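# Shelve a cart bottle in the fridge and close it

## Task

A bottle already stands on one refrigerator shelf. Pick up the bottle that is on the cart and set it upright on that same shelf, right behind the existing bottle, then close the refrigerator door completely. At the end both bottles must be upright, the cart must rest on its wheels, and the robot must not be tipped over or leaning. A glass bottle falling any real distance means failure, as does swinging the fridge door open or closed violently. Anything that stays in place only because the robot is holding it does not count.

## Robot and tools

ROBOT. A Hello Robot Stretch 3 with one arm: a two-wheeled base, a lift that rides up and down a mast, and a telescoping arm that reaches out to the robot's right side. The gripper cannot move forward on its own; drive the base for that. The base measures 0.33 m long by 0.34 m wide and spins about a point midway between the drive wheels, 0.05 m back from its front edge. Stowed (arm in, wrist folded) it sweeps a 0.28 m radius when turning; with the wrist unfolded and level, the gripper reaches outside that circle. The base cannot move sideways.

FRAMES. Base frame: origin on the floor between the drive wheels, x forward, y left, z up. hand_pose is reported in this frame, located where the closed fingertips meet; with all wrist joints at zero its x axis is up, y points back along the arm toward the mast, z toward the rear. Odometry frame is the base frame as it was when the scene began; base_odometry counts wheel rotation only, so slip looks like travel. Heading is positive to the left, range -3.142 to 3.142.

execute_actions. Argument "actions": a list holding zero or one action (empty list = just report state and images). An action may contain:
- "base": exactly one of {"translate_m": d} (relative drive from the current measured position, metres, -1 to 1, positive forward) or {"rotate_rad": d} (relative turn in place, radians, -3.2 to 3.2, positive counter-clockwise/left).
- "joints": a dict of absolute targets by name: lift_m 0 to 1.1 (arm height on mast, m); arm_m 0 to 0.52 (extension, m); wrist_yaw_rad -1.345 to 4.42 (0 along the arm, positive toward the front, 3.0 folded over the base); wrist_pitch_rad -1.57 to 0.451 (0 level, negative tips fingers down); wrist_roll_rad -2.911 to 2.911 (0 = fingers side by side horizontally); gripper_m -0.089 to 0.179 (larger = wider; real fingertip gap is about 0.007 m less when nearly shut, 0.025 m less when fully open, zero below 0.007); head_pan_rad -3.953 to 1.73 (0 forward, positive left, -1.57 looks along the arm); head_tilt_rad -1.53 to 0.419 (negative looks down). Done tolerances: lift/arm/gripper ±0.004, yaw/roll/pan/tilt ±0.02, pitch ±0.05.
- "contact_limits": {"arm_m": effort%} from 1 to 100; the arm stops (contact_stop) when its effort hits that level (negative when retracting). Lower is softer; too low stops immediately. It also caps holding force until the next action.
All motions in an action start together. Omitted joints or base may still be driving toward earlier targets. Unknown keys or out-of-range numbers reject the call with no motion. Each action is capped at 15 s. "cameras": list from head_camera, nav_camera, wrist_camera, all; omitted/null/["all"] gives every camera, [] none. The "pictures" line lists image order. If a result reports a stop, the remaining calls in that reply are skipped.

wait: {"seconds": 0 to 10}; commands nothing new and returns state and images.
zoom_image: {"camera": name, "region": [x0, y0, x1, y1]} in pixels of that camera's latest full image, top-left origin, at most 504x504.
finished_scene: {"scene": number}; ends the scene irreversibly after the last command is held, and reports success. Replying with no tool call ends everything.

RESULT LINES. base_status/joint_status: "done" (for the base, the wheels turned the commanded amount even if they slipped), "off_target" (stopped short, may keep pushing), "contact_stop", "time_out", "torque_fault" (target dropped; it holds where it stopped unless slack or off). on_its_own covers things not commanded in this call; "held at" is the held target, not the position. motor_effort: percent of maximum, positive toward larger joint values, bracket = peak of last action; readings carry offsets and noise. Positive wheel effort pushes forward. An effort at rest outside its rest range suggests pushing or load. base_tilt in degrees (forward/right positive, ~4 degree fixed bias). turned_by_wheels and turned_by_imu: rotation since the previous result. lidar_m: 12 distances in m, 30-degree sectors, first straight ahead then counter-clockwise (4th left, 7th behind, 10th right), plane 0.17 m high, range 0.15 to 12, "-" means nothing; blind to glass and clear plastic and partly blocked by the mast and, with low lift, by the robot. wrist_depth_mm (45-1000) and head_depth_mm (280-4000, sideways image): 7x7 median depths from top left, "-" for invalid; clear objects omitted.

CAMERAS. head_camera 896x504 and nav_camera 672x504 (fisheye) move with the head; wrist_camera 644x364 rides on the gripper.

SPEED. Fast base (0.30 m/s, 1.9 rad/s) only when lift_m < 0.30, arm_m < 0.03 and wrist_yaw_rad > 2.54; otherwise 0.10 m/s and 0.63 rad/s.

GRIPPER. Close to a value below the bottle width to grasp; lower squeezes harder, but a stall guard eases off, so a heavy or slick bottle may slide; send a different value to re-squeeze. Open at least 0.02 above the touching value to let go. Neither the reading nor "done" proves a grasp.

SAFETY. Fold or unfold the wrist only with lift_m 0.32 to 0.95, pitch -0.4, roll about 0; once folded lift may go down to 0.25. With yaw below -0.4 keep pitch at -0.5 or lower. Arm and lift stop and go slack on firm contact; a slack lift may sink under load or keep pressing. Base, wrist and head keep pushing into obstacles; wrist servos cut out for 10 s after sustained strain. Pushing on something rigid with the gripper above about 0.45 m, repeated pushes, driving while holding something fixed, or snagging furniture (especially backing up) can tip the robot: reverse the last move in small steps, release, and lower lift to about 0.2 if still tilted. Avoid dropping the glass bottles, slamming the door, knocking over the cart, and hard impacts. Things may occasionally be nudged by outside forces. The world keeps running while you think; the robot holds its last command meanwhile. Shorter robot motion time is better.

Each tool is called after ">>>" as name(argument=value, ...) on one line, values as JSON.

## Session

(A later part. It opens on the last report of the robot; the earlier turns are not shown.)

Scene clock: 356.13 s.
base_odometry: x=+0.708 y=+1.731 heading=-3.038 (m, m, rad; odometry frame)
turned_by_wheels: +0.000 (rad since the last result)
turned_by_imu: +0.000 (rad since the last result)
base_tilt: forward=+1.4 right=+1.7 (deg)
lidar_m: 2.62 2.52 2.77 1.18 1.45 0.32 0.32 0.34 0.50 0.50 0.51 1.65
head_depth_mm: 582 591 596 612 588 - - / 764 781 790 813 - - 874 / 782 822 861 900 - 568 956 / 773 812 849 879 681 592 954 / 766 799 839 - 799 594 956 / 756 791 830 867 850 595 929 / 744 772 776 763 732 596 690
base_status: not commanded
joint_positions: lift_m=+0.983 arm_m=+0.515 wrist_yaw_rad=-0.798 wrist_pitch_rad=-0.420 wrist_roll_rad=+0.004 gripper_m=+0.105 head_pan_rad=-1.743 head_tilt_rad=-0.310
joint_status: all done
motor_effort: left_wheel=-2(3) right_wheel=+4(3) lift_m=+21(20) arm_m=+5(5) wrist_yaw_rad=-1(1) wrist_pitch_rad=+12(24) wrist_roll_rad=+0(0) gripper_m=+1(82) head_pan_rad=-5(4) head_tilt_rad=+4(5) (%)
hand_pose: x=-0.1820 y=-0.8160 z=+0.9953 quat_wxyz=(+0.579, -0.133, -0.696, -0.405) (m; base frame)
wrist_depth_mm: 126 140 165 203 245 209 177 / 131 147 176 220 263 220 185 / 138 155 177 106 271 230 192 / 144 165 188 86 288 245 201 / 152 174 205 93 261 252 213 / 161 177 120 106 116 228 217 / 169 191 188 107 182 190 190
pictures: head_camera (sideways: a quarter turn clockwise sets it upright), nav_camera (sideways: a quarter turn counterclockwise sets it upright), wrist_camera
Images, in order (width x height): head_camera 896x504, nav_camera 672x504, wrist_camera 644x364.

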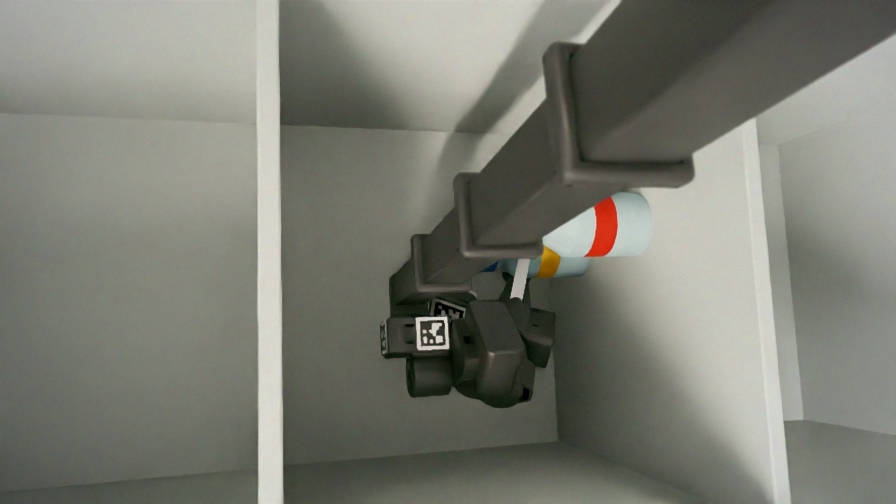

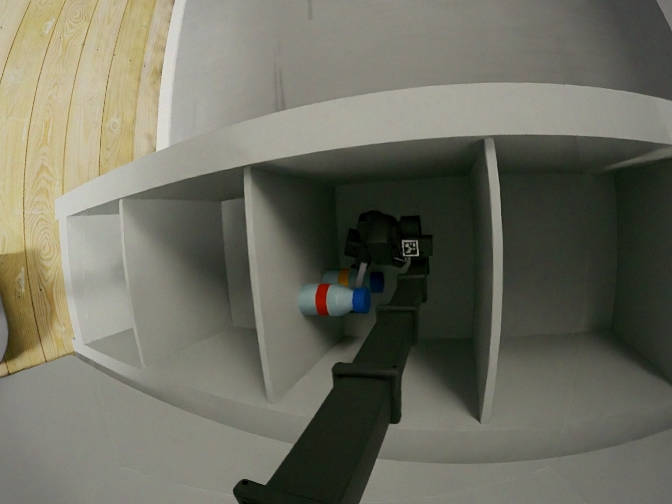

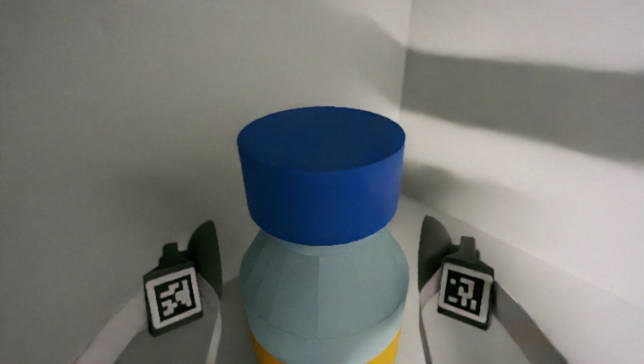

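>>> execute_actions(actions=[{"joints":{"lift_m":1.07}}], cameras=["wrist_camera"])

>>> execute_actions(actions=[{"base":{"translate_m":0.07},"joints":{"arm_m":0.47,"gripper_m":0.06}}], cameras=["wrist_camera","head_camera"])

Scene clock: 362.70 s.
base_odometry: x=+0.708 y=+1.731 heading=-3.038 (m, m, rad; odometry frame)
turned_by_wheels: +0.000 (rad since the last result)
turned_by_imu: +0.001 (rad since the last result)
base_tilt: forward=+1.3 right=+1.7 (deg)
lidar_m: 2.62 2.53 2.78 1.17 1.45 0.32 0.32 0.34 0.50 0.50 0.51 1.64
head_depth_mm: 583 590 557 - 622 591 644 / 766 780 744 - 778 618 871 / 782 819 849 919 793 596 956 / 775 813 836 886 681 593 957 / 766 799 628 899 846 594 956 / 755 790 825 880 847 593 930 / 742 772 776 762 732 598 689
base_status: not commanded
joint_positions: lift_m=+1.070 arm_m=+0.515 wrist_yaw_rad=-0.798 wrist_pitch_rad=-0.419 wrist_roll_rad=+0.004 gripper_m=+0.105 head_pan_rad=-1.743 head_tilt_rad=-0.310
joint_status: all done
motor_effort: left_wheel=-2(2) right_wheel=+3(3) lift_m=+26(26) arm_m=+5(5) wrist_yaw_rad=-1(1) wrist_pitch_rad=+11(11) wrist_roll_rad=+0(0) gripper_m=-1(0) head_pan_rad=-5(5) head_tilt_rad=+4(5) (%)
hand_pose: x=-0.1820 y=-0.8161 z=+1.0822 quat_wxyz=(+0.579, -0.134, -0.696, -0.404) (m; base frame)
wrist_depth_mm: 125 139 166 204 246 210 178 / 131 147 177 220 259 219 183 / 138 155 189 239 286 234 193 / 144 165 203 262 311 245 203 / 152 174 226 287 350 260 211 / 160 178 247 158 333 264 224 / 170 207 256 136 282 274 235
pictures: wrist_camera
Images, in order (width x height): wrist_camera 644x364.

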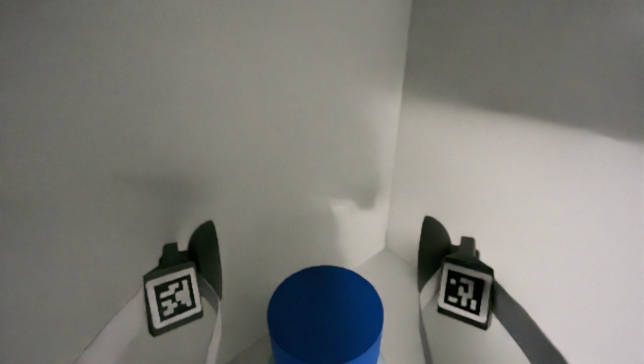

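Scene clock: 364.37 s.
base_odometry: x=+0.638 y=+1.723 heading=-3.038 (m, m, rad; odometry frame)
turned_by_wheels: +0.000 (rad since the last result)
turned_by_imu: +0.000 (rad since the last result)
base_tilt: forward=+1.3 right=+1.8 (deg)
lidar_m: 2.55 2.46 2.77 1.19 1.37 0.39 0.39 0.41 0.59 0.49 1.12 1.66
head_depth_mm: 733 743 715 - 749 618 808 / 800 838 867 - 794 618 957 / 788 826 857 867 687 619 956 / 778 819 845 900 833 594 957 / 771 808 833 912 848 594 953 / 760 794 776 749 757 593 756 / 507 486 463 455 465 486 514
base_status: done
joint_positions: lift_m=+1.070 arm_m=+0.470 wrist_yaw_rad=-0.798 wrist_pitch_rad=-0.419 wrist_roll_rad=+0.004 gripper_m=+0.060 head_pan_rad=-1.743 head_tilt_rad=-0.310
joint_status: all done
motor_effort: left_wheel=-2(3) right_wheel=+3(11) lift_m=+24(26) arm_m=-5(5) wrist_yaw_rad=-2(1) wrist_pitch_rad=+11(11) wrist_roll_rad=+0(0) gripper_m=-1(80) head_pan_rad=-5(5) head_tilt_rad=+5(5) (%)
hand_pose: x=-0.1820 y=-0.7717 z=+1.0822 quat_wxyz=(+0.579, -0.134, -0.696, -0.404) (m; base frame)
wrist_depth_mm: 161 181 215 263 313 266 223 / 168 192 230 286 337 279 233 / 178 201 245 311 360 290 242 / 186 213 264 315 388 311 255 / 197 229 272 210 386 329 269 / 208 243 - 222 - 322 263 / 218 250 287 251 279 146 133
pictures: head_camera (sideways: a quarter turn clockwise sets it upright), wrist_camera
Images, in order (width x height): head_camera 896x504, wrist_camera 644x364.

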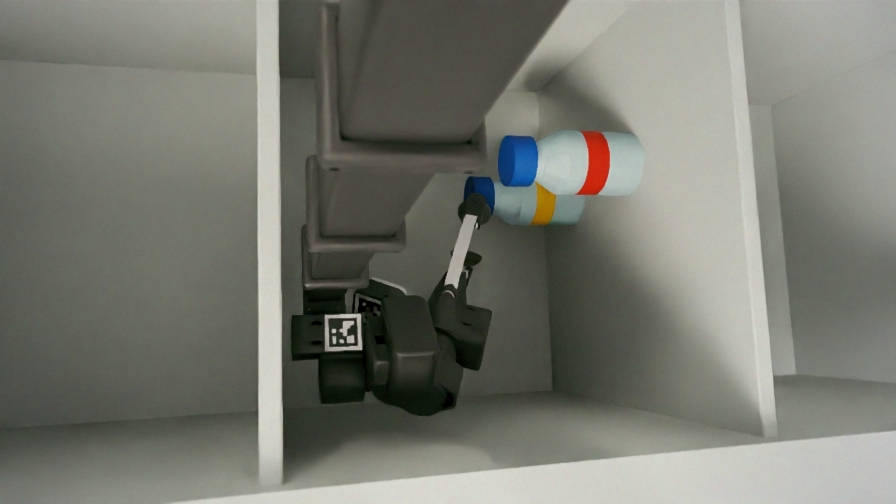

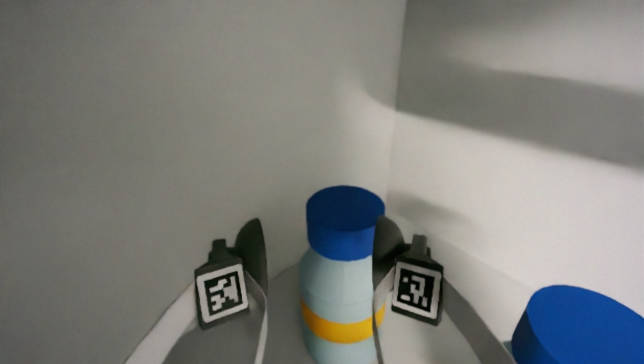

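>>> execute_actions(actions=[{"joints":{"arm_m":0.3,"wrist_yaw_rad":-0.3,"gripper_m":0}}], cameras=[])

>>> execute_actions(actions=[{"joints":{"arm_m":0.003,"wrist_yaw_rad":0}}], cameras=[])

>>> execute_actions(actions=[{"base":{"rotate_rad":1.57},"joints":{"lift_m":0.45,"wrist_yaw_rad":1.5}}], cameras=[])

>>> execute_actions(actions=[{"base":{"translate_m":0.5},"joints":{"wrist_yaw_rad":3.0}}], cameras=[])

>>> execute_actions(actions=[{"base":{"rotate_rad":-1.57},"joints":{"head_pan_rad":-2.3,"head_tilt_rad":-0.9}}], cameras=["nav_camera"])

Scene clock: 383.93 s.
base_odometry: x=+0.638 y=+1.723 heading=-3.038 (m, m, rad; odometry frame)
turned_by_wheels: +0.000 (rad since the last result)
turned_by_imu: +0.001 (rad since the last result)
base_tilt: forward=+1.3 right=+1.8 (deg)
lidar_m: 2.55 2.46 2.78 1.18 1.37 0.39 0.39 0.41 0.59 0.49 1.12 1.65
head_depth_mm: 732 744 719 - 752 618 807 / 802 837 871 - 794 617 955 / 789 827 854 898 687 619 957 / 782 820 846 905 832 595 959 / 771 807 833 - 798 594 959 / 762 791 786 699 726 594 755 / 508 487 465 455 465 487 513
base_status: not commanded
joint_positions: lift_m=+1.070 arm_m=+0.300 wrist_yaw_rad=-0.302 wrist_pitch_rad=-0.419 wrist_roll_rad=+0.004 gripper_m=+0.000 head_pan_rad=-1.743 head_tilt_rad=-0.310
joint_status: all done
motor_effort: left_wheel=-2(3) right_wheel=+4(3) lift_m=+26(26) arm_m=-5(7) wrist_yaw_rad=+2(3) wrist_pitch_rad=+11(11) wrist_roll_rad=+0(0) gripper_m=-2(82) head_pan_rad=-5(5) head_tilt_rad=+5(4) (%)
hand_pose: x=-0.0882 y=-0.6593 z=+1.0822 quat_wxyz=(+0.660, +0.041, -0.707, -0.250) (m; base frame)
wrist_depth_mm: 189 296 319 337 353 374 308 / 181 302 341 360 386 403 310 / 174 283 365 398 407 431 318 / 168 266 402 430 329 444 329 / 161 250 406 426 354 207 308 / 157 239 337 - 331 210 312 / 151 227 289 287 279 223 282
pictures: none
No camera images: the call's "cameras" was empty. Leave "cameras" out to get every camera's image.

Scene clock: 387.33 s.
base_odometry: x=+0.638 y=+1.723 heading=-3.038 (m, m, rad; odometry frame)
turned_by_wheels: +0.000 (rad since the last result)
turned_by_imu: +0.001 (rad since the last result)
base_tilt: forward=+1.3 right=+1.6 (deg)
lidar_m: 2.54 2.46 2.77 1.18 1.37 0.39 0.39 0.41 0.59 0.49 1.12 1.65
head_depth_mm: 733 741 720 - - - - / 800 838 870 - - - - / 791 826 859 - - - - / 782 815 862 891 - - - / 773 806 846 883 - - - / 760 793 825 861 - 572 576 / 508 489 465 455 465 487 514
base_status: not commanded
joint_positions: lift_m=+1.070 arm_m=+0.003 wrist_yaw_rad=-0.002 wrist_pitch_rad=-0.419 wrist_roll_rad=+0.004 gripper_m=+0.000 head_pan_rad=-1.743 head_tilt_rad=-0.310
joint_status: all done
motor_effort: left_wheel=-2(3) right_wheel=+3(3) lift_m=+25(26) arm_m=-5(8) wrist_yaw_rad=+2(4) wrist_pitch_rad=+11(11) wrist_roll_rad=+0(0) gripper_m=-3(3) head_pan_rad=-5(4) head_tilt_rad=+4(4) (%)
hand_pose: x=-0.0219 y=-0.3725 z=+1.0822 quat_wxyz=(+0.690, +0.146, -0.693, -0.148) (m; base frame)
wrist_depth_mm: 766 210 270 573 564 565 425 / 801 227 271 628 611 588 425 / 877 251 273 650 581 533 421 / 951 896 281 523 479 476 428 / - - 307 426 407 400 385 / - - 332 - 356 355 342 / - - 392 695 718 651 414
pictures: none
No camera images: the call's "cameras" was empty. Leave "cameras" out to get every camera's image.

Scene clock: 393.80 s.
base_odometry: x=+0.638 y=+1.723 heading=-1.468 (m, m, rad; odometry frame)
turned_by_wheels: +1.570 (rad since the last result)
turned_by_imu: +1.562 (rad since the last result)
base_tilt: forward=+1.3 right=+1.7 (deg)
lidar_m: 1.19 1.36 0.39 0.39 0.41 0.59 0.49 1.12 1.65 2.55 2.46 2.77
head_depth_mm: 2235 2249 2261 2305 2360 2028 1566 / 2261 2404 2507 2664 2745 2020 1576 / 2249 2363 2489 2597 2688 2056 1571 / 2240 2319 2461 2562 2660 2031 1570 / 2228 2312 2430 2530 2635 2061 1571 / 2192 2295 2389 2518 2605 2029 1576 / 2164 2261 2353 2490 2543 2041 1575
base_status: done
joint_positions: lift_m=+0.450 arm_m=+0.003 wrist_yaw_rad=+1.498 wrist_pitch_rad=-0.419 wrist_roll_rad=+0.004 gripper_m=+0.000 head_pan_rad=-1.743 head_tilt_rad=-0.310
joint_status: all done
motor_effort: left_wheel=-3(7) right_wheel=+5(9) lift_m=+19(21) arm_m=-4(5) wrist_yaw_rad=+2(3) wrist_pitch_rad=+10(11) wrist_roll_rad=+0(0) gripper_m=-3(3) head_pan_rad=-5(5) head_tilt_rad=+5(4) (%)
hand_pose: x=+0.2024 y=-0.1648 z=+0.4627 quat_wxyz=(+0.606, +0.579, -0.408, +0.362) (m; base frame)
wrist_depth_mm: - - - - - - - / - - - - - - - / - - - - - - - / - - - - - - - / 873 880 857 896 837 838 850 / 733 714 742 - 699 706 706 / 632 620 614 623 594 596 592
pictures: none
No camera images: the call's "cameras" was empty. Leave "cameras" out to get every camera's image.

Scene clock: 399.80 s.
base_odometry: x=+0.689 y=+1.226 heading=-1.468 (m, m, rad; odometry frame)
turned_by_wheels: +0.000 (rad since the last result)
turned_by_imu: +0.000 (rad since the last result)
base_tilt: forward=+1.3 right=+1.8 (deg)
lidar_m: 0.70 0.69 2.21 2.17 0.49 0.53 0.99 1.65 2.43 2.29 2.77 2.27
head_depth_mm: 2375 2465 2610 2707 2806 2024 1555 / 2337 2442 2551 2718 2782 2022 1564 / 2298 2429 2536 2678 2764 2024 1573 / 2282 2394 2491 2634 2747 2019 1565 / 2247 2347 2441 2603 2714 2021 1564 / 2229 2324 2461 2601 2645 2037 1580 / 2196 2322 2416 2511 2621 2050 1584
base_status: done
joint_positions: lift_m=+0.450 arm_m=+0.003 wrist_yaw_rad=+2.997 wrist_pitch_rad=-0.419 wrist_roll_rad=+0.004 gripper_m=+0.000 head_pan_rad=-1.743 head_tilt_rad=-0.310
joint_status: all done
motor_effort: left_wheel=-3(5) right_wheel=+4(10) lift_m=+20(19) arm_m=-5(5) wrist_yaw_rad=+3(3) wrist_pitch_rad=+11(11) wrist_roll_rad=+0(0) gripper_m=-3(2) head_pan_rad=-4(5) head_tilt_rad=+5(4) (%)
hand_pose: x=+0.0110 y=+0.0737 z=+0.4627 quat_wxyz=(+0.197, +0.702, +0.096, +0.678) (m; base frame)
wrist_depth_mm: - - - - - - - / - - - - - - - / - - - - - - - / 438 - - - - - - / 453 864 860 897 849 836 847 / 496 670 - - 720 695 689 / 547 597 612 605 602 600 598
pictures: none
No camera images: the call's "cameras" was empty. Leave "cameras" out to get every camera's image.

Scene clock: 403.23 s.
base_odometry: x=+0.689 y=+1.226 heading=-3.038 (m, m, rad; odometry frame)
turned_by_wheels: -1.570 (rad since the last result)
turned_by_imu: -1.561 (rad since the last result)
base_tilt: forward=+1.4 right=+1.9 (deg)
lidar_m: 2.29 2.79 2.27 0.69 0.69 2.21 2.18 0.49 0.54 0.99 1.65 2.44
head_depth_mm: 2192 2406 2106 1720 1471 1268 1146 / 443 2328 2100 1730 1457 1272 1124 / 410 472 559 708 1392 1256 1143 / 456 522 615 744 939 1217 1157 / 522 611 740 942 1279 1263 1161 / 613 738 930 1277 1443 1266 1135 / 738 928 1150 1465 1420 1257 1118
base_status: done
joint_positions: lift_m=+0.450 arm_m=+0.003 wrist_yaw_rad=+2.997 wrist_pitch_rad=-0.419 wrist_roll_rad=+0.004 gripper_m=+0.000 head_pan_rad=-2.293 head_tilt_rad=-0.889
joint_status: all done
motor_effort: left_wheel=+3(8) right_wheel=-5(9) lift_m=+20(19) arm_m=-5(5) wrist_yaw_rad=+3(2) wrist_pitch_rad=+11(11) wrist_roll_rad=+0(0) gripper_m=-3(3) head_pan_rad=-5(46) head_tilt_rad=-4(29) (%)
hand_pose: x=+0.0110 y=+0.0737 z=+0.4627 quat_wxyz=(+0.197, +0.702, +0.096, +0.678) (m; base frame)
wrist_depth_mm: - - 761 - - - - / - - - - - - - / - - - - - - - / - - - - - - - / 868 869 858 909 883 835 833 / 726 713 - - 703 702 688 / 621 621 610 605 606 602 591
pictures: nav_camera (sideways: a quarter turn counterclockwise sets it upright)
Images, in order (width x height): nav_camera 672x504.

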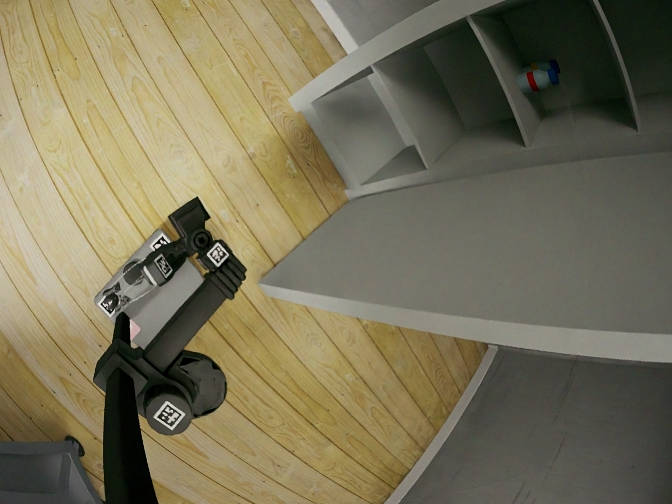

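>>> execute_actions(actions=[{"base":{"translate_m":-0.52},"joints":{"head_pan_rad":-1.4}}], cameras=["nav_camera"])

>>> execute_actions(actions=[{"joints":{"wrist_yaw_rad":0.0}}], cameras=["nav_camera"])

Scene clock: 413.67 s.
base_odometry: x=+1.206 y=+1.280 heading=-3.038 (m, m, rad; odometry frame)
turned_by_wheels: +0.000 (rad since the last result)
turned_by_imu: +0.002 (rad since the last result)
base_tilt: forward=+1.5 right=+1.8 (deg)
lidar_m: 2.80 2.93 0.75 0.81 2.14 1.68 1.66 1.78 1.51 0.33 0.32 2.36
head_depth_mm: 1244 1411 1646 1720 1457 1272 1121 / 1263 1450 1694 1723 1461 1270 1147 / 1177 1371 1669 1718 1453 1273 1164 / 406 432 478 608 1004 1225 1158 / 308 331 366 436 548 750 1103 / - 294 338 418 1368 1254 1109 / - 299 1232 1555 1458 1255 1121
base_status: done
joint_positions: lift_m=+0.450 arm_m=+0.003 wrist_yaw_rad=+2.997 wrist_pitch_rad=-0.419 wrist_roll_rad=+0.004 gripper_m=+0.000 head_pan_rad=-1.407 head_tilt_rad=-0.889
joint_status: all done
motor_effort: left_wheel=+3(5) right_wheel=-3(10) lift_m=+20(19) arm_m=-5(5) wrist_yaw_rad=+2(3) wrist_pitch_rad=+11(11) wrist_roll_rad=+0(0) gripper_m=-2(2) head_pan_rad=+5(55) head_tilt_rad=-4(5) (%)
hand_pose: x=+0.0110 y=+0.0737 z=+0.4627 quat_wxyz=(+0.197, +0.702, +0.096, +0.678) (m; base frame)
wrist_depth_mm: - - - 788 731 - - / - - - - - - - / - - - - - - - / - - - - - - - / 889 867 861 885 871 843 822 / 742 723 - - 717 686 683 / 626 609 626 615 608 604 600
pictures: nav_camera (sideways: a quarter turn counterclockwise sets it upright)
Images, in order (width x height): nav_camera 672x504.

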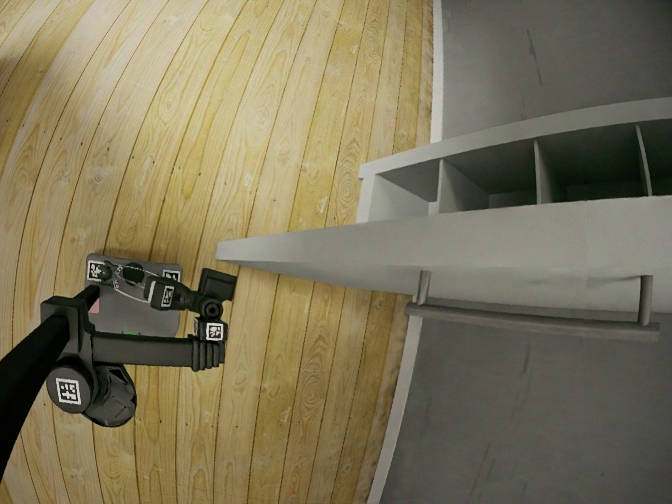

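Scene clock: 416.90 s.
base_odometry: x=+1.206 y=+1.280 heading=-3.038 (m, m, rad; odometry frame)
turned_by_wheels: +0.000 (rad since the last result)
turned_by_imu: +0.001 (rad since the last result)
base_tilt: forward=+1.4 right=+1.7 (deg)
lidar_m: 2.81 2.93 0.75 0.81 2.15 1.68 1.66 1.78 1.51 0.33 0.32 2.37
head_depth_mm: 1245 1412 1644 1733 1467 1269 1125 / 1275 1453 1706 1721 1455 1270 1146 / 1166 1344 1657 1709 1469 1273 1159 / 409 423 482 613 1007 1217 1161 / 310 332 370 437 547 732 1098 / - 294 339 419 1363 1259 1125 / - 300 1221 1561 1448 1263 1116
base_status: not commanded
joint_positions: lift_m=+0.450 arm_m=+0.002 wrist_yaw_rad=+0.880 wrist_pitch_rad=-0.424 wrist_roll_rad=+0.003 gripper_m=+0.000 head_pan_rad=-1.407 head_tilt_rad=-0.889
joint_status: wrist_yaw_rad off_target (ended at +0.880, target +0.000)
on_its_own: wrist_yaw_rad is held at +0.840, not at your +0.000, by its stall guard, which is still easing
motor_effort: left_wheel=+7(14) right_wheel=-12(34) lift_m=+19(19) arm_m=+10(10) wrist_yaw_rad=-34(95) wrist_pitch_rad=+13(14) wrist_roll_rad=+0(0) gripper_m=-6(12) head_pan_rad=+4(4) head_tilt_rad=-4(5) (%)
hand_pose: x=+0.1510 y=-0.2899 z=+0.4616 quat_wxyz=(+0.688, +0.429, -0.563, +0.159) (m; base frame)
wrist_depth_mm: - - - - 98 78 89 / - - - - 105 83 106 / - - - - 112 91 133 / - - - - 120 101 174 / 876 848 880 883 129 119 260 / 707 727 729 - 136 153 513 / 599 612 613 596 145 214 585
pictures: nav_camera (sideways: a quarter turn counterclockwise sets it upright)
Images, in order (width x height): nav_camera 672x504.

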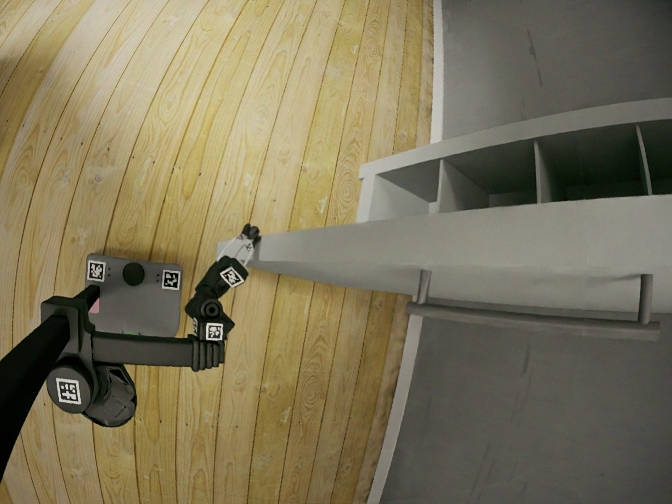

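Hooked the edge; refold and back up more.

>>> execute_actions(actions=[{"joints":{"wrist_yaw_rad":2.6}}], cameras=[])

>>> execute_actions(actions=[{"base":{"translate_m":-0.13},"joints":{"arm_m":0.25}}], cameras=["nav_camera"])

Scene clock: 422.97 s.
base_odometry: x=+1.206 y=+1.280 heading=-3.038 (m, m, rad; odometry frame)
turned_by_wheels: +0.000 (rad since the last result)
turned_by_imu: +0.000 (rad since the last result)
base_tilt: forward=+1.2 right=+1.7 (deg)
lidar_m: 2.81 2.94 0.75 0.81 2.15 1.68 1.66 1.78 1.51 0.33 0.32 2.36
head_depth_mm: 1238 1409 1641 1730 1474 1274 1123 / 1266 1455 1694 1720 1472 1270 1150 / 1137 1361 1663 1717 1460 1269 1165 / 395 419 488 615 1015 1221 1164 / 313 334 375 441 555 760 1099 / - 294 338 419 1364 1257 1119 / - 298 1219 1542 1451 1256 1111
base_status: not commanded
joint_positions: lift_m=+0.450 arm_m=+0.003 wrist_yaw_rad=+2.597 wrist_pitch_rad=-0.420 wrist_roll_rad=+0.004 gripper_m=+0.000 head_pan_rad=-1.407 head_tilt_rad=-0.889
joint_status: all done
motor_effort: left_wheel=+3(4) right_wheel=-5(8) lift_m=+19(19) arm_m=+5(7) wrist_yaw_rad=+3(9) wrist_pitch_rad=+11(14) wrist_roll_rad=+0(0) gripper_m=-2(3) head_pan_rad=+5(4) head_tilt_rad=-4(4) (%)
hand_pose: x=+0.0949 y=+0.0441 z=+0.4625 quat_wxyz=(+0.328, +0.707, -0.044, +0.625) (m; base frame)
wrist_depth_mm: - 747 708 - - - - / - - - - - - - / - - - - - - - / - - 914 - - - - / 874 883 855 869 848 854 842 / 719 710 716 - 716 719 688 / 635 621 608 616 599 597 596
pictures: none
No camera images: the call's "cameras" was empty. Leave "cameras" out to get every camera's image.

Scene clock: 426.00 s.
base_odometry: x=+1.336 y=+1.293 heading=-3.038 (m, m, rad; odometry frame)
turned_by_wheels: +0.000 (rad since the last result)
turned_by_imu: +0.001 (rad since the last result)
base_tilt: forward=+1.3 right=+1.5 (deg)
lidar_m: 2.92 2.95 0.82 0.90 1.97 1.55 1.53 1.64 1.50 0.70 0.38 2.35
head_depth_mm: 1232 1402 1642 1720 1463 1273 1129 / 1255 1436 1683 1724 1493 1275 - / 1282 1478 1732 1720 1518 1265 1125 / 1082 1268 1513 1644 1489 1272 1123 / 663 736 827 945 1100 1219 1094 / 509 549 597 658 730 859 1098 / 416 345 436 493 580 1213 1118
base_status: done
joint_positions: lift_m=+0.450 arm_m=+0.250 wrist_yaw_rad=+2.598 wrist_pitch_rad=-0.419 wrist_roll_rad=+0.004 gripper_m=+0.000 head_pan_rad=-1.407 head_tilt_rad=-0.889
joint_status: all done
motor_effort: left_wheel=+3(4) right_wheel=-3(9) lift_m=+19(19) arm_m=+5(5) wrist_yaw_rad=+2(3) wrist_pitch_rad=+11(11) wrist_roll_rad=+0(0) gripper_m=-3(3) head_pan_rad=+4(5) head_tilt_rad=-4(5) (%)
hand_pose: x=+0.0948 y=-0.2028 z=+0.4626 quat_wxyz=(+0.328, +0.707, -0.044, +0.626) (m; base frame)
wrist_depth_mm: - - 917 - - - - / - - - - - - - / - - - - - - - / - - - - - - - / 898 863 879 880 851 820 837 / 724 745 730 - 715 689 694 / 639 - 592 612 603 607 596
pictures: nav_camera (sideways: a quarter turn counterclockwise sets it upright)
Images, in order (width x height): nav_camera 672x504.

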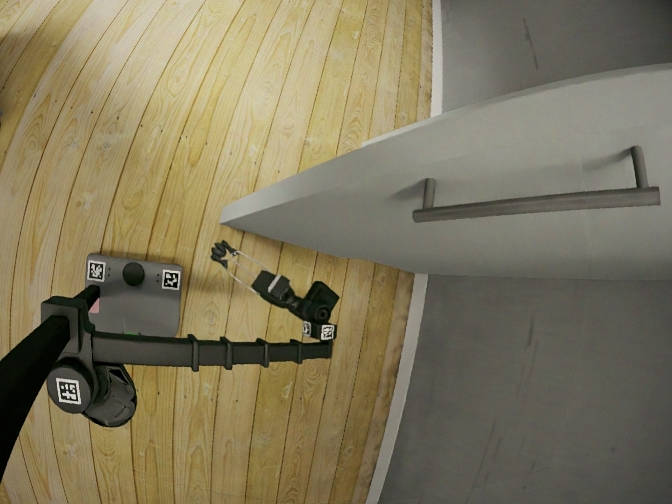

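>>> execute_actions(actions=[{"joints":{"arm_m":0.33,"wrist_yaw_rad":1.7}}], cameras=["nav_camera"])

>>> execute_actions(actions=[{"base":{"translate_m":0.2}}], cameras=["nav_camera"])

>>> execute_actions(actions=[{"base":{"translate_m":0.2},"joints":{"wrist_yaw_rad":1.3,"head_pan_rad":-1.2}}], cameras=["nav_camera"])

Scene clock: 435.30 s.
base_odometry: x=+1.336 y=+1.293 heading=-3.038 (m, m, rad; odometry frame)
turned_by_wheels: +0.000 (rad since the last result)
turned_by_imu: +0.001 (rad since the last result)
base_tilt: forward=+1.3 right=+1.8 (deg)
lidar_m: 2.93 2.94 0.82 0.90 1.97 1.55 1.53 1.64 1.49 0.77 0.46 0.46
head_depth_mm: 1228 1400 1632 1739 1467 1285 1129 / 1255 1432 1673 1720 1457 1289 - / 1281 1473 1727 1717 1393 1260 1127 / 1088 1272 1524 1639 1512 1271 1116 / 705 794 907 1059 1303 1271 1115 / 591 655 733 826 942 1116 1117 / 512 555 610 675 756 900 1118
base_status: not commanded
joint_positions: lift_m=+0.450 arm_m=+0.330 wrist_yaw_rad=+1.703 wrist_pitch_rad=-0.420 wrist_roll_rad=+0.003 gripper_m=+0.000 head_pan_rad=-1.407 head_tilt_rad=-0.889
joint_status: all done
motor_effort: left_wheel=+2(2) right_wheel=-2(4) lift_m=+19(20) arm_m=+5(7) wrist_yaw_rad=-2(33) wrist_pitch_rad=+12(17) wrist_roll_rad=+0(0) gripper_m=-3(4) head_pan_rad=+4(4) head_tilt_rad=-3(4) (%)
hand_pose: x=+0.2008 y=-0.4453 z=+0.4624 quat_wxyz=(+0.566, +0.618, -0.345, +0.422) (m; base frame)
wrist_depth_mm: - - 204 183 167 151 138 / - - 224 199 178 161 147 / - - 245 216 192 173 157 / - - 274 236 208 187 168 / 880 866 308 256 228 203 182 / 726 721 712 - 246 221 195 / 607 604 419 336 290 245 214
pictures: nav_camera (sideways: a quarter turn counterclockwise sets it upright)
Images, in order (width x height): nav_camera 672x504.

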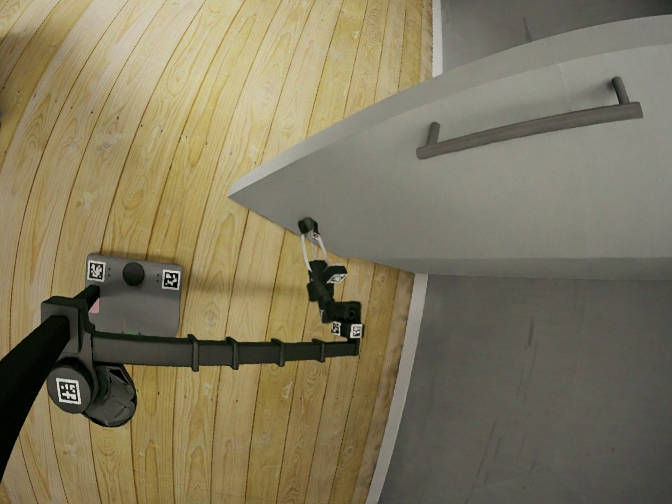

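Scene clock: 438.30 s.
base_odometry: x=+1.137 y=+1.272 heading=-3.038 (m, m, rad; odometry frame)
turned_by_wheels: +0.000 (rad since the last result)
turned_by_imu: +0.000 (rad since the last result)
base_tilt: forward=+1.3 right=+2.0 (deg)
lidar_m: 2.74 2.93 0.72 0.76 2.23 1.75 1.73 1.85 1.51 0.67 0.57 2.36
head_depth_mm: 1247 1417 1647 1740 1465 1278 1125 / 1252 1458 1707 1714 1458 1295 - / 690 805 981 1587 1398 1265 1123 / 630 730 860 1054 1297 1269 1125 / 580 661 768 923 1148 1270 1121 / 537 605 695 819 988 1208 1114 / 500 560 635 735 878 1245 1112
base_status: done
joint_positions: lift_m=+0.450 arm_m=+0.330 wrist_yaw_rad=+1.703 wrist_pitch_rad=-0.420 wrist_roll_rad=+0.003 gripper_m=+0.000 head_pan_rad=-1.407 head_tilt_rad=-0.889
joint_status: not commanded
motor_effort: left_wheel=+1(7) right_wheel=-3(40) lift_m=+19(19) arm_m=+4(5) wrist_yaw_rad=-2(2) wrist_pitch_rad=+11(22) wrist_roll_rad=+0(0) gripper_m=-3(4) head_pan_rad=+4(4) head_tilt_rad=-4(4) (%)
hand_pose: x=+0.2009 y=-0.4453 z=+0.4625 quat_wxyz=(+0.566, +0.618, -0.346, +0.422) (m; base frame)
wrist_depth_mm: - - - - 197 161 136 / - - - - 209 170 142 / - - - - 224 178 149 / - - - - 242 189 156 / 878 869 861 817 260 201 164 / 715 709 709 - 269 214 172 / 613 603 599 518 328 231 181
pictures: nav_camera (sideways: a quarter turn counterclockwise sets it upright)
Images, in order (width x height): nav_camera 672x504.

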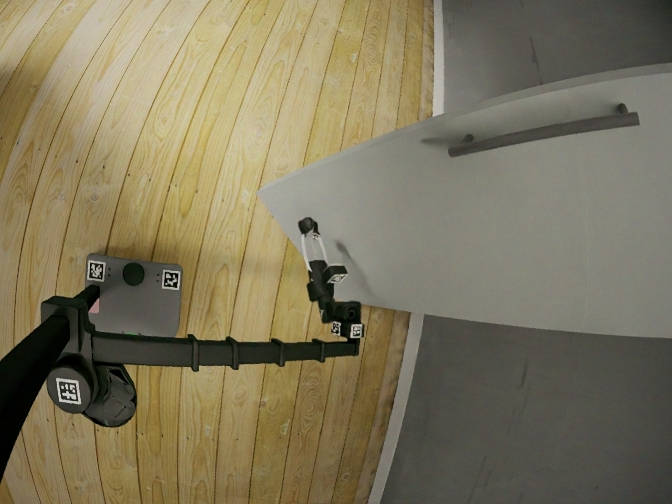

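Scene clock: 441.60 s.
base_odometry: x=+0.938 y=+1.252 heading=-3.038 (m, m, rad; odometry frame)
turned_by_wheels: +0.000 (rad since the last result)
turned_by_imu: +0.000 (rad since the last result)
base_tilt: forward=+1.2 right=+1.7 (deg)
lidar_m: 2.54 2.93 0.90 0.67 0.97 1.95 1.93 1.96 1.54 0.65 0.62 2.40
head_depth_mm: 572 668 803 1005 1303 1272 1125 / 559 651 773 961 1178 1272 1124 / 545 631 747 925 1147 1276 1126 / 525 603 725 883 1155 1268 1121 / 509 593 731 953 1398 1264 1121 / 1597 1841 2034 1709 1455 1264 1118 / 1666 1966 2051 1699 1446 1261 1116
base_status: done
joint_positions: lift_m=+0.450 arm_m=+0.330 wrist_yaw_rad=+1.303 wrist_pitch_rad=-0.420 wrist_roll_rad=+0.003 gripper_m=+0.000 head_pan_rad=-1.207 head_tilt_rad=-0.889
joint_status: all done
motor_effort: left_wheel=+1(6) right_wheel=-3(13) lift_m=+19(19) arm_m=+4(4) wrist_yaw_rad=-2(3) wrist_pitch_rad=+11(18) wrist_roll_rad=+0(0) gripper_m=-3(3) head_pan_rad=+5(26) head_tilt_rad=-4(4) (%)
hand_pose: x=+0.1948 y=-0.5341 z=+0.4624 quat_wxyz=(+0.639, +0.537, -0.461, +0.301) (m; base frame)
wrist_depth_mm: - - - 178 143 122 105 / - - - 192 154 129 111 / - - - 209 165 136 116 / - - - 230 178 145 122 / 875 869 847 247 193 155 130 / 724 709 721 - 202 167 137 / 617 610 612 451 244 179 146
pictures: nav_camera (sideways: a quarter turn counterclockwise sets it upright)
Images, in order (width x height): nav_camera 672x504.

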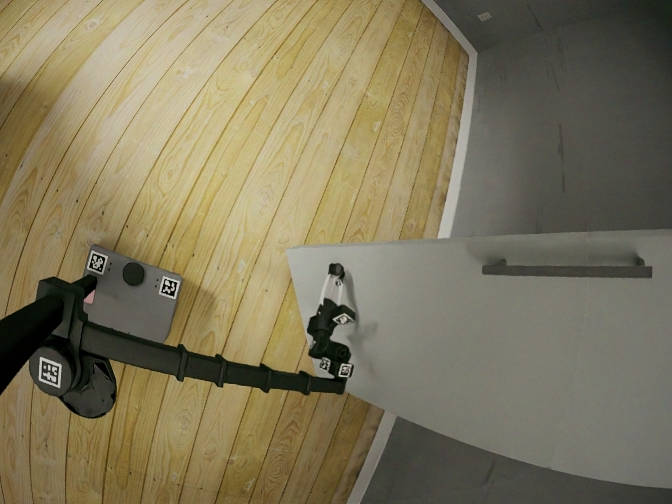

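>>> execute_actions(actions=[{"base":{"translate_m":0.1},"joints":{"arm_m":0.40}}], cameras=[])

>>> execute_actions(actions=[{"base":{"translate_m":0.1},"joints":{"arm_m":0.44,"wrist_yaw_rad":1.05}}], cameras=["nav_camera"])

>>> execute_actions(actions=[{"base":{"translate_m":0.1},"joints":{"wrist_yaw_rad":0.8}}], cameras=["nav_camera"])

Scene clock: 452.40 s.
base_odometry: x=+0.838 y=+1.241 heading=-3.038 (m, m, rad; odometry frame)
turned_by_wheels: +0.000 (rad since the last result)
turned_by_imu: +0.001 (rad since the last result)
base_tilt: forward=+1.2 right=+1.8 (deg)
lidar_m: 2.44 2.92 1.08 0.67 0.87 2.06 2.02 1.97 0.90 0.88 0.92 2.41
head_depth_mm: 722 818 945 1108 1369 1275 1128 / 747 848 988 1170 1407 1270 1135 / 774 888 1036 1244 1417 1272 1118 / 1399 1601 1864 1462 1456 1265 1116 / 1527 1756 1981 1712 1449 1258 1123 / 1606 1878 2064 1703 1456 1266 1116 / 1688 1970 2065 1696 1451 1261 1112
base_status: done
joint_positions: lift_m=+0.450 arm_m=+0.400 wrist_yaw_rad=+1.303 wrist_pitch_rad=-0.420 wrist_roll_rad=+0.003 gripper_m=+0.000 head_pan_rad=-1.207 head_tilt_rad=-0.889
joint_status: all done
motor_effort: left_wheel=+2(7) right_wheel=-4(26) lift_m=+19(20) arm_m=+5(15) wrist_yaw_rad=-2(18) wrist_pitch_rad=+11(25) wrist_roll_rad=+0(0) gripper_m=-3(4) head_pan_rad=+4(5) head_tilt_rad=-4(5) (%)
hand_pose: x=+0.1948 y=-0.6042 z=+0.4624 quat_wxyz=(+0.639, +0.537, -0.461, +0.301) (m; base frame)
wrist_depth_mm: - - - - - - 869 / - - - - - - 898 / - - - - - - 284 / - - - - - - 291 / 879 865 887 906 862 854 301 / 721 714 716 - 707 647 306 / 613 606 603 609 600 439 314
pictures: none
No camera images: the call's "cameras" was empty. Leave "cameras" out to get every camera's image.

Scene clock: 454.40 s.
base_odometry: x=+0.739 y=+1.231 heading=-3.038 (m, m, rad; odometry frame)
turned_by_wheels: +0.000 (rad since the last result)
turned_by_imu: +0.000 (rad since the last result)
base_tilt: forward=+1.4 right=+1.7 (deg)
lidar_m: 2.34 2.84 2.27 0.68 0.75 2.16 2.13 1.99 0.92 0.90 1.64 2.42
head_depth_mm: 747 847 969 1122 1372 1291 1130 / 764 885 1024 1183 1425 1273 1134 / 1377 1526 1139 1282 1462 1262 1126 / 1449 1685 1919 1711 1451 1263 1122 / 1523 1749 2016 1705 1447 1266 1117 / 1606 1877 2064 1713 1460 1261 1114 / 1684 1996 2059 1705 1450 1266 1117
base_status: done
joint_positions: lift_m=+0.450 arm_m=+0.440 wrist_yaw_rad=+1.053 wrist_pitch_rad=-0.420 wrist_roll_rad=+0.003 gripper_m=+0.000 head_pan_rad=-1.207 head_tilt_rad=-0.889
joint_status: all done
motor_effort: left_wheel=+1(7) right_wheel=-3(5) lift_m=+19(19) arm_m=+5(3) wrist_yaw_rad=-2(3) wrist_pitch_rad=+11(11) wrist_roll_rad=+0(0) gripper_m=-3(3) head_pan_rad=+4(4) head_tilt_rad=-4(4) (%)
hand_pose: x=+0.1733 y=-0.6958 z=+0.4625 quat_wxyz=(+0.671, +0.475, -0.525, +0.219) (m; base frame)
wrist_depth_mm: - - - - - 852 218 / - - - - - 925 224 / - - - - - 914 231 / - - - - - 971 239 / 895 864 882 933 822 773 249 / 727 725 713 - 687 340 256 / 625 625 612 598 592 355 265
pictures: nav_camera (sideways: a quarter turn counterclockwise sets it upright)
Images, in order (width x height): nav_camera 672x504.

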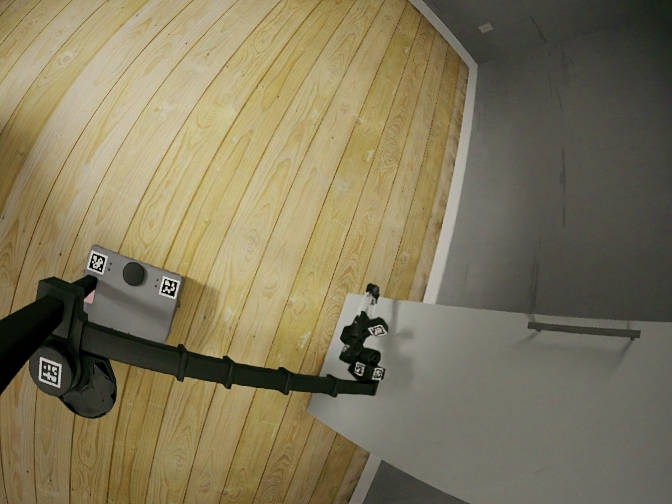

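Scene clock: 456.40 s.
base_odometry: x=+0.640 y=+1.221 heading=-3.037 (m, m, rad; odometry frame)
turned_by_wheels: +0.000 (rad since the last result)
turned_by_imu: +0.000 (rad since the last result)
base_tilt: forward=+1.4 right=+1.6 (deg)
lidar_m: 2.24 2.73 2.26 0.74 0.71 2.26 2.22 2.00 0.93 0.92 1.65 2.45
head_depth_mm: 746 855 982 1125 1382 1293 1127 / 1336 1471 1074 1204 1434 1267 1135 / 1415 1618 1873 1758 1455 1259 1125 / 1467 1693 1938 1720 1448 1263 1119 / 1539 1785 2016 1715 1454 1266 1120 / 1620 1878 2086 1720 1453 1263 1114 / 1685 1976 2062 1692 1455 1257 1112
base_status: done
joint_positions: lift_m=+0.450 arm_m=+0.440 wrist_yaw_rad=+0.803 wrist_pitch_rad=-0.420 wrist_roll_rad=+0.003 gripper_m=+0.000 head_pan_rad=-1.207 head_tilt_rad=-0.889
joint_status: all done
motor_effort: left_wheel=+2(7) right_wheel=-4(5) lift_m=+19(21) arm_m=+5(5) wrist_yaw_rad=-2(2) wrist_pitch_rad=+11(11) wrist_roll_rad=+0(0) gripper_m=-3(3) head_pan_rad=+4(4) head_tilt_rad=-5(4) (%)
hand_pose: x=+0.1398 y=-0.7404 z=+0.4625 quat_wxyz=(+0.693, +0.406, -0.580, +0.134) (m; base frame)
wrist_depth_mm: - - - - 909 749 193 / - - - - - 791 198 / - - - - - 850 207 / - - - - - 857 215 / 875 854 840 892 860 805 226 / 709 716 719 - 711 298 237 / 611 626 614 605 592 319 250
pictures: nav_camera (sideways: a quarter turn counterclockwise sets it upright)
Images, in order (width x height): nav_camera 672x504.

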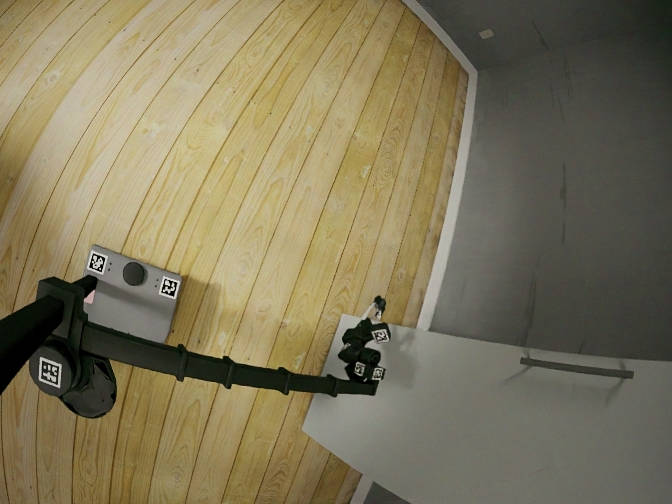

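>>> execute_actions(actions=[{"base":{"translate_m":-0.05},"joints":{"wrist_yaw_rad":0.0,"wrist_pitch_rad":0,"arm_m":0.45,"head_pan_rad":-1.6}}], cameras=[])

>>> execute_actions(actions=[{"joints":{"arm_m":0.52},"contact_limits":{"arm_m":25}}])

Scene clock: 462.57 s.
base_odometry: x=+0.689 y=+1.226 heading=-3.037 (m, m, rad; odometry frame)
turned_by_wheels: +0.000 (rad since the last result)
turned_by_imu: +0.001 (rad since the last result)
base_tilt: forward=+1.3 right=+1.8 (deg)
lidar_m: 2.29 2.79 2.26 0.70 0.69 2.20 2.18 2.00 0.93 0.91 1.65 2.44
head_depth_mm: 771 884 1045 1656 1460 1278 1131 / 770 888 1044 1274 1463 1270 1128 / 774 894 1047 1242 1460 1264 1114 / 778 897 1056 - 1455 1261 1120 / 783 899 1068 1293 1464 1261 1123 / 787 1465 1838 1703 1457 1261 1116 / 1356 1568 1850 1708 1444 1260 1121
base_status: done
joint_positions: lift_m=+0.450 arm_m=+0.450 wrist_yaw_rad=+0.003 wrist_pitch_rad=-0.023 wrist_roll_rad=+0.003 gripper_m=+0.000 head_pan_rad=-1.593 head_tilt_rad=-0.889
joint_status: all done
motor_effort: left_wheel=+2(2) right_wheel=-3(11) lift_m=+20(19) arm_m=+5(5) wrist_yaw_rad=-3(3) wrist_pitch_rad=+13(12) wrist_roll_rad=+0(0) gripper_m=-2(1) head_pan_rad=-5(40) head_tilt_rad=-4(4) (%)
hand_pose: x=-0.0207 y=-0.8503 z=+0.5590 quat_wxyz=(+0.706, +0.009, -0.708, -0.007) (m; base frame)
wrist_depth_mm: 841 212 206 203 198 193 189 / 847 218 212 206 203 198 194 / 870 223 217 211 206 203 199 / 869 226 222 217 212 206 204 / 916 232 228 221 216 211 207 / 932 241 234 - 221 218 213 / 952 248 240 234 230 223 220
pictures: none
No camera images: the call's "cameras" was empty. Leave "cameras" out to get every camera's image.

Scene clock: 464.47 s.
base_odometry: x=+0.689 y=+1.226 heading=-3.037 (m, m, rad; odometry frame)
turned_by_wheels: +0.000 (rad since the last result)
turned_by_imu: +0.000 (rad since the last result)
base_tilt: forward=+1.3 right=+1.7 (deg)
lidar_m: 2.29 2.78 2.27 0.69 0.69 2.21 2.17 1.99 0.92 0.91 1.65 2.43
head_depth_mm: 771 884 1045 1643 1466 1274 1126 / 775 889 1053 1279 1463 1271 1140 / 777 896 1056 1259 1467 1264 1116 / 779 894 1054 - 1455 1260 1121 / 781 902 1064 1301 1456 1261 1121 / 784 1457 1785 1701 1457 1258 1111 / 1354 1558 1840 1699 1450 1258 1114
base_status: not commanded
joint_positions: lift_m=+0.450 arm_m=+0.493 wrist_yaw_rad=-0.002 wrist_pitch_rad=-0.023 wrist_roll_rad=+0.003 gripper_m=+0.000 head_pan_rad=-1.593 head_tilt_rad=-0.890
joint_status: arm_m contact_stop (moved +0.044 of +0.070)
on_its_own: arm_m is slack since a contact_stop, until your next command for it (your +0.520 is given up)
motor_effort: left_wheel=+1(3) right_wheel=-2(4) lift_m=+19(20) arm_m=+0(31) wrist_yaw_rad=+2(4) wrist_pitch_rad=+13(19) wrist_roll_rad=+0(0) gripper_m=-2(4) head_pan_rad=-5(4) head_tilt_rad=-4(4) (%)
contact_limits: arm_m 25 (drawing in: default 32, maximum 52; extending or still: default 44, maximum 71)
hand_pose: x=-0.0218 y=-0.8938 z=+0.5588 quat_wxyz=(+0.706, +0.008, -0.708, -0.009) (m; base frame)
wrist_depth_mm: 172 168 166 162 159 155 153 / 178 173 169 166 162 160 156 / 183 178 175 170 166 163 160 / 187 182 178 175 170 167 164 / 545 186 183 177 174 170 167 / 863 193 187 - 178 175 171 / 906 198 192 188 185 179 175
pictures: head_camera (sideways: a quarter turn clockwise sets it upright), nav_camera (sideways: a quarter turn counterclockwise sets it upright), wrist_camera
Images, in order (width x height): head_camera 896x504, nav_camera 672x504, wrist_camera 644x364.

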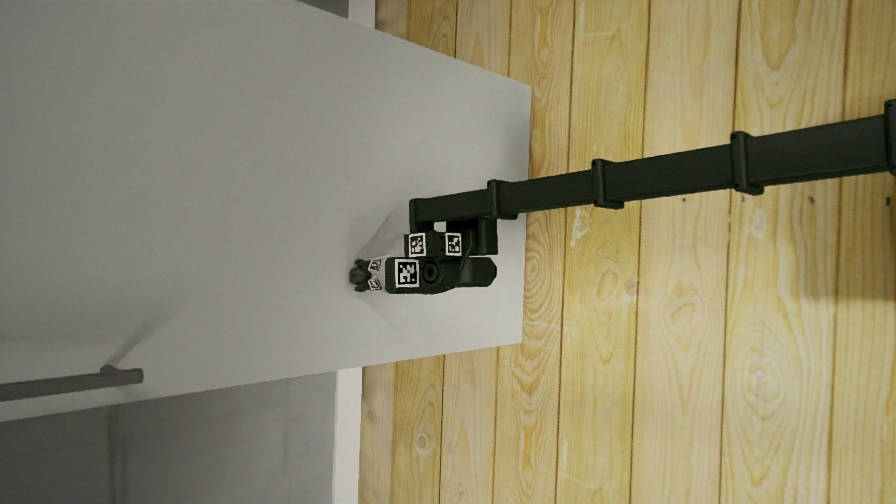

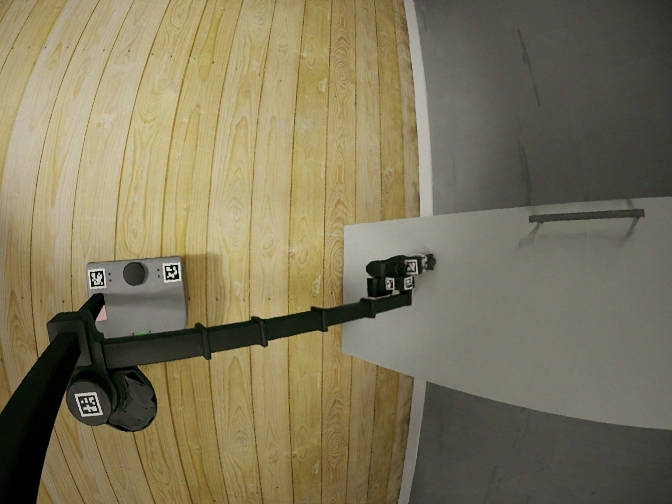

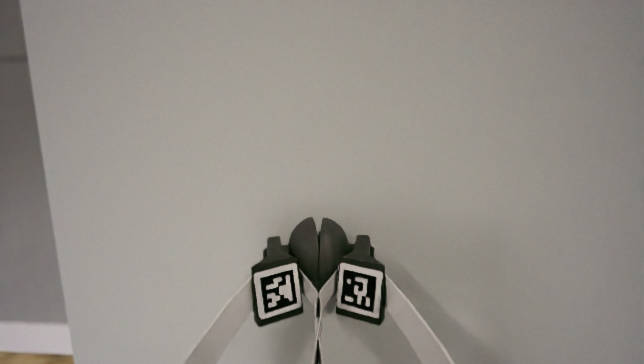

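Door did not yield; it is shut.

>>> execute_actions(actions=[{"joints":{"arm_m":0.45}}], cameras=[])

>>> finished_scene(scene=1)

Scene clock: 468.80 s.
base_odometry: x=+0.689 y=+1.226 heading=-3.037 (m, m, rad; odometry frame)
turned_by_wheels: +0.000 (rad since the last result)
turned_by_imu: +0.001 (rad since the last result)
base_tilt: forward=+1.3 right=+1.8 (deg)
lidar_m: 2.29 2.79 2.26 0.70 0.69 2.20 2.17 2.00 0.92 0.91 1.65 2.43
head_depth_mm: 770 890 1044 1637 1466 1272 1137 / 772 887 1047 1281 1451 1270 1131 / 774 890 1059 1252 1457 1262 1112 / 777 896 1055 - 1447 1265 1118 / 782 904 1064 1300 1450 1265 1115 / 785 1463 1801 1700 1449 1262 1121 / 1356 1561 1854 1701 1446 1259 1119
base_status: not commanded
joint_positions: lift_m=+0.450 arm_m=+0.450 wrist_yaw_rad=-0.001 wrist_pitch_rad=-0.022 wrist_roll_rad=+0.003 gripper_m=+0.000 head_pan_rad=-1.593 head_tilt_rad=-0.890
joint_status: all done
motor_effort: left_wheel=+1(1) right_wheel=-2(3) lift_m=+19(19) arm_m=-5(5) wrist_yaw_rad=+1(1) wrist_pitch_rad=+13(13) wrist_roll_rad=+0(0) gripper_m=-2(3) head_pan_rad=-5(4) head_tilt_rad=-3(5) (%)
hand_pose: x=-0.0218 y=-0.8509 z=+0.5591 quat_wxyz=(+0.706, +0.008, -0.708, -0.009) (m; base frame)
wrist_depth_mm: 824 210 206 200 198 194 189 / 866 215 211 205 203 199 194 / 849 220 215 211 207 203 199 / 894 230 222 218 211 208 204 / 919 231 228 219 217 213 208 / 905 239 232 - 221 217 212 / 958 246 238 234 228 223 216
pictures: none
No camera images: the call's "cameras" was empty. Leave "cameras" out to get every camera's image.

The scene is finished: the task was done.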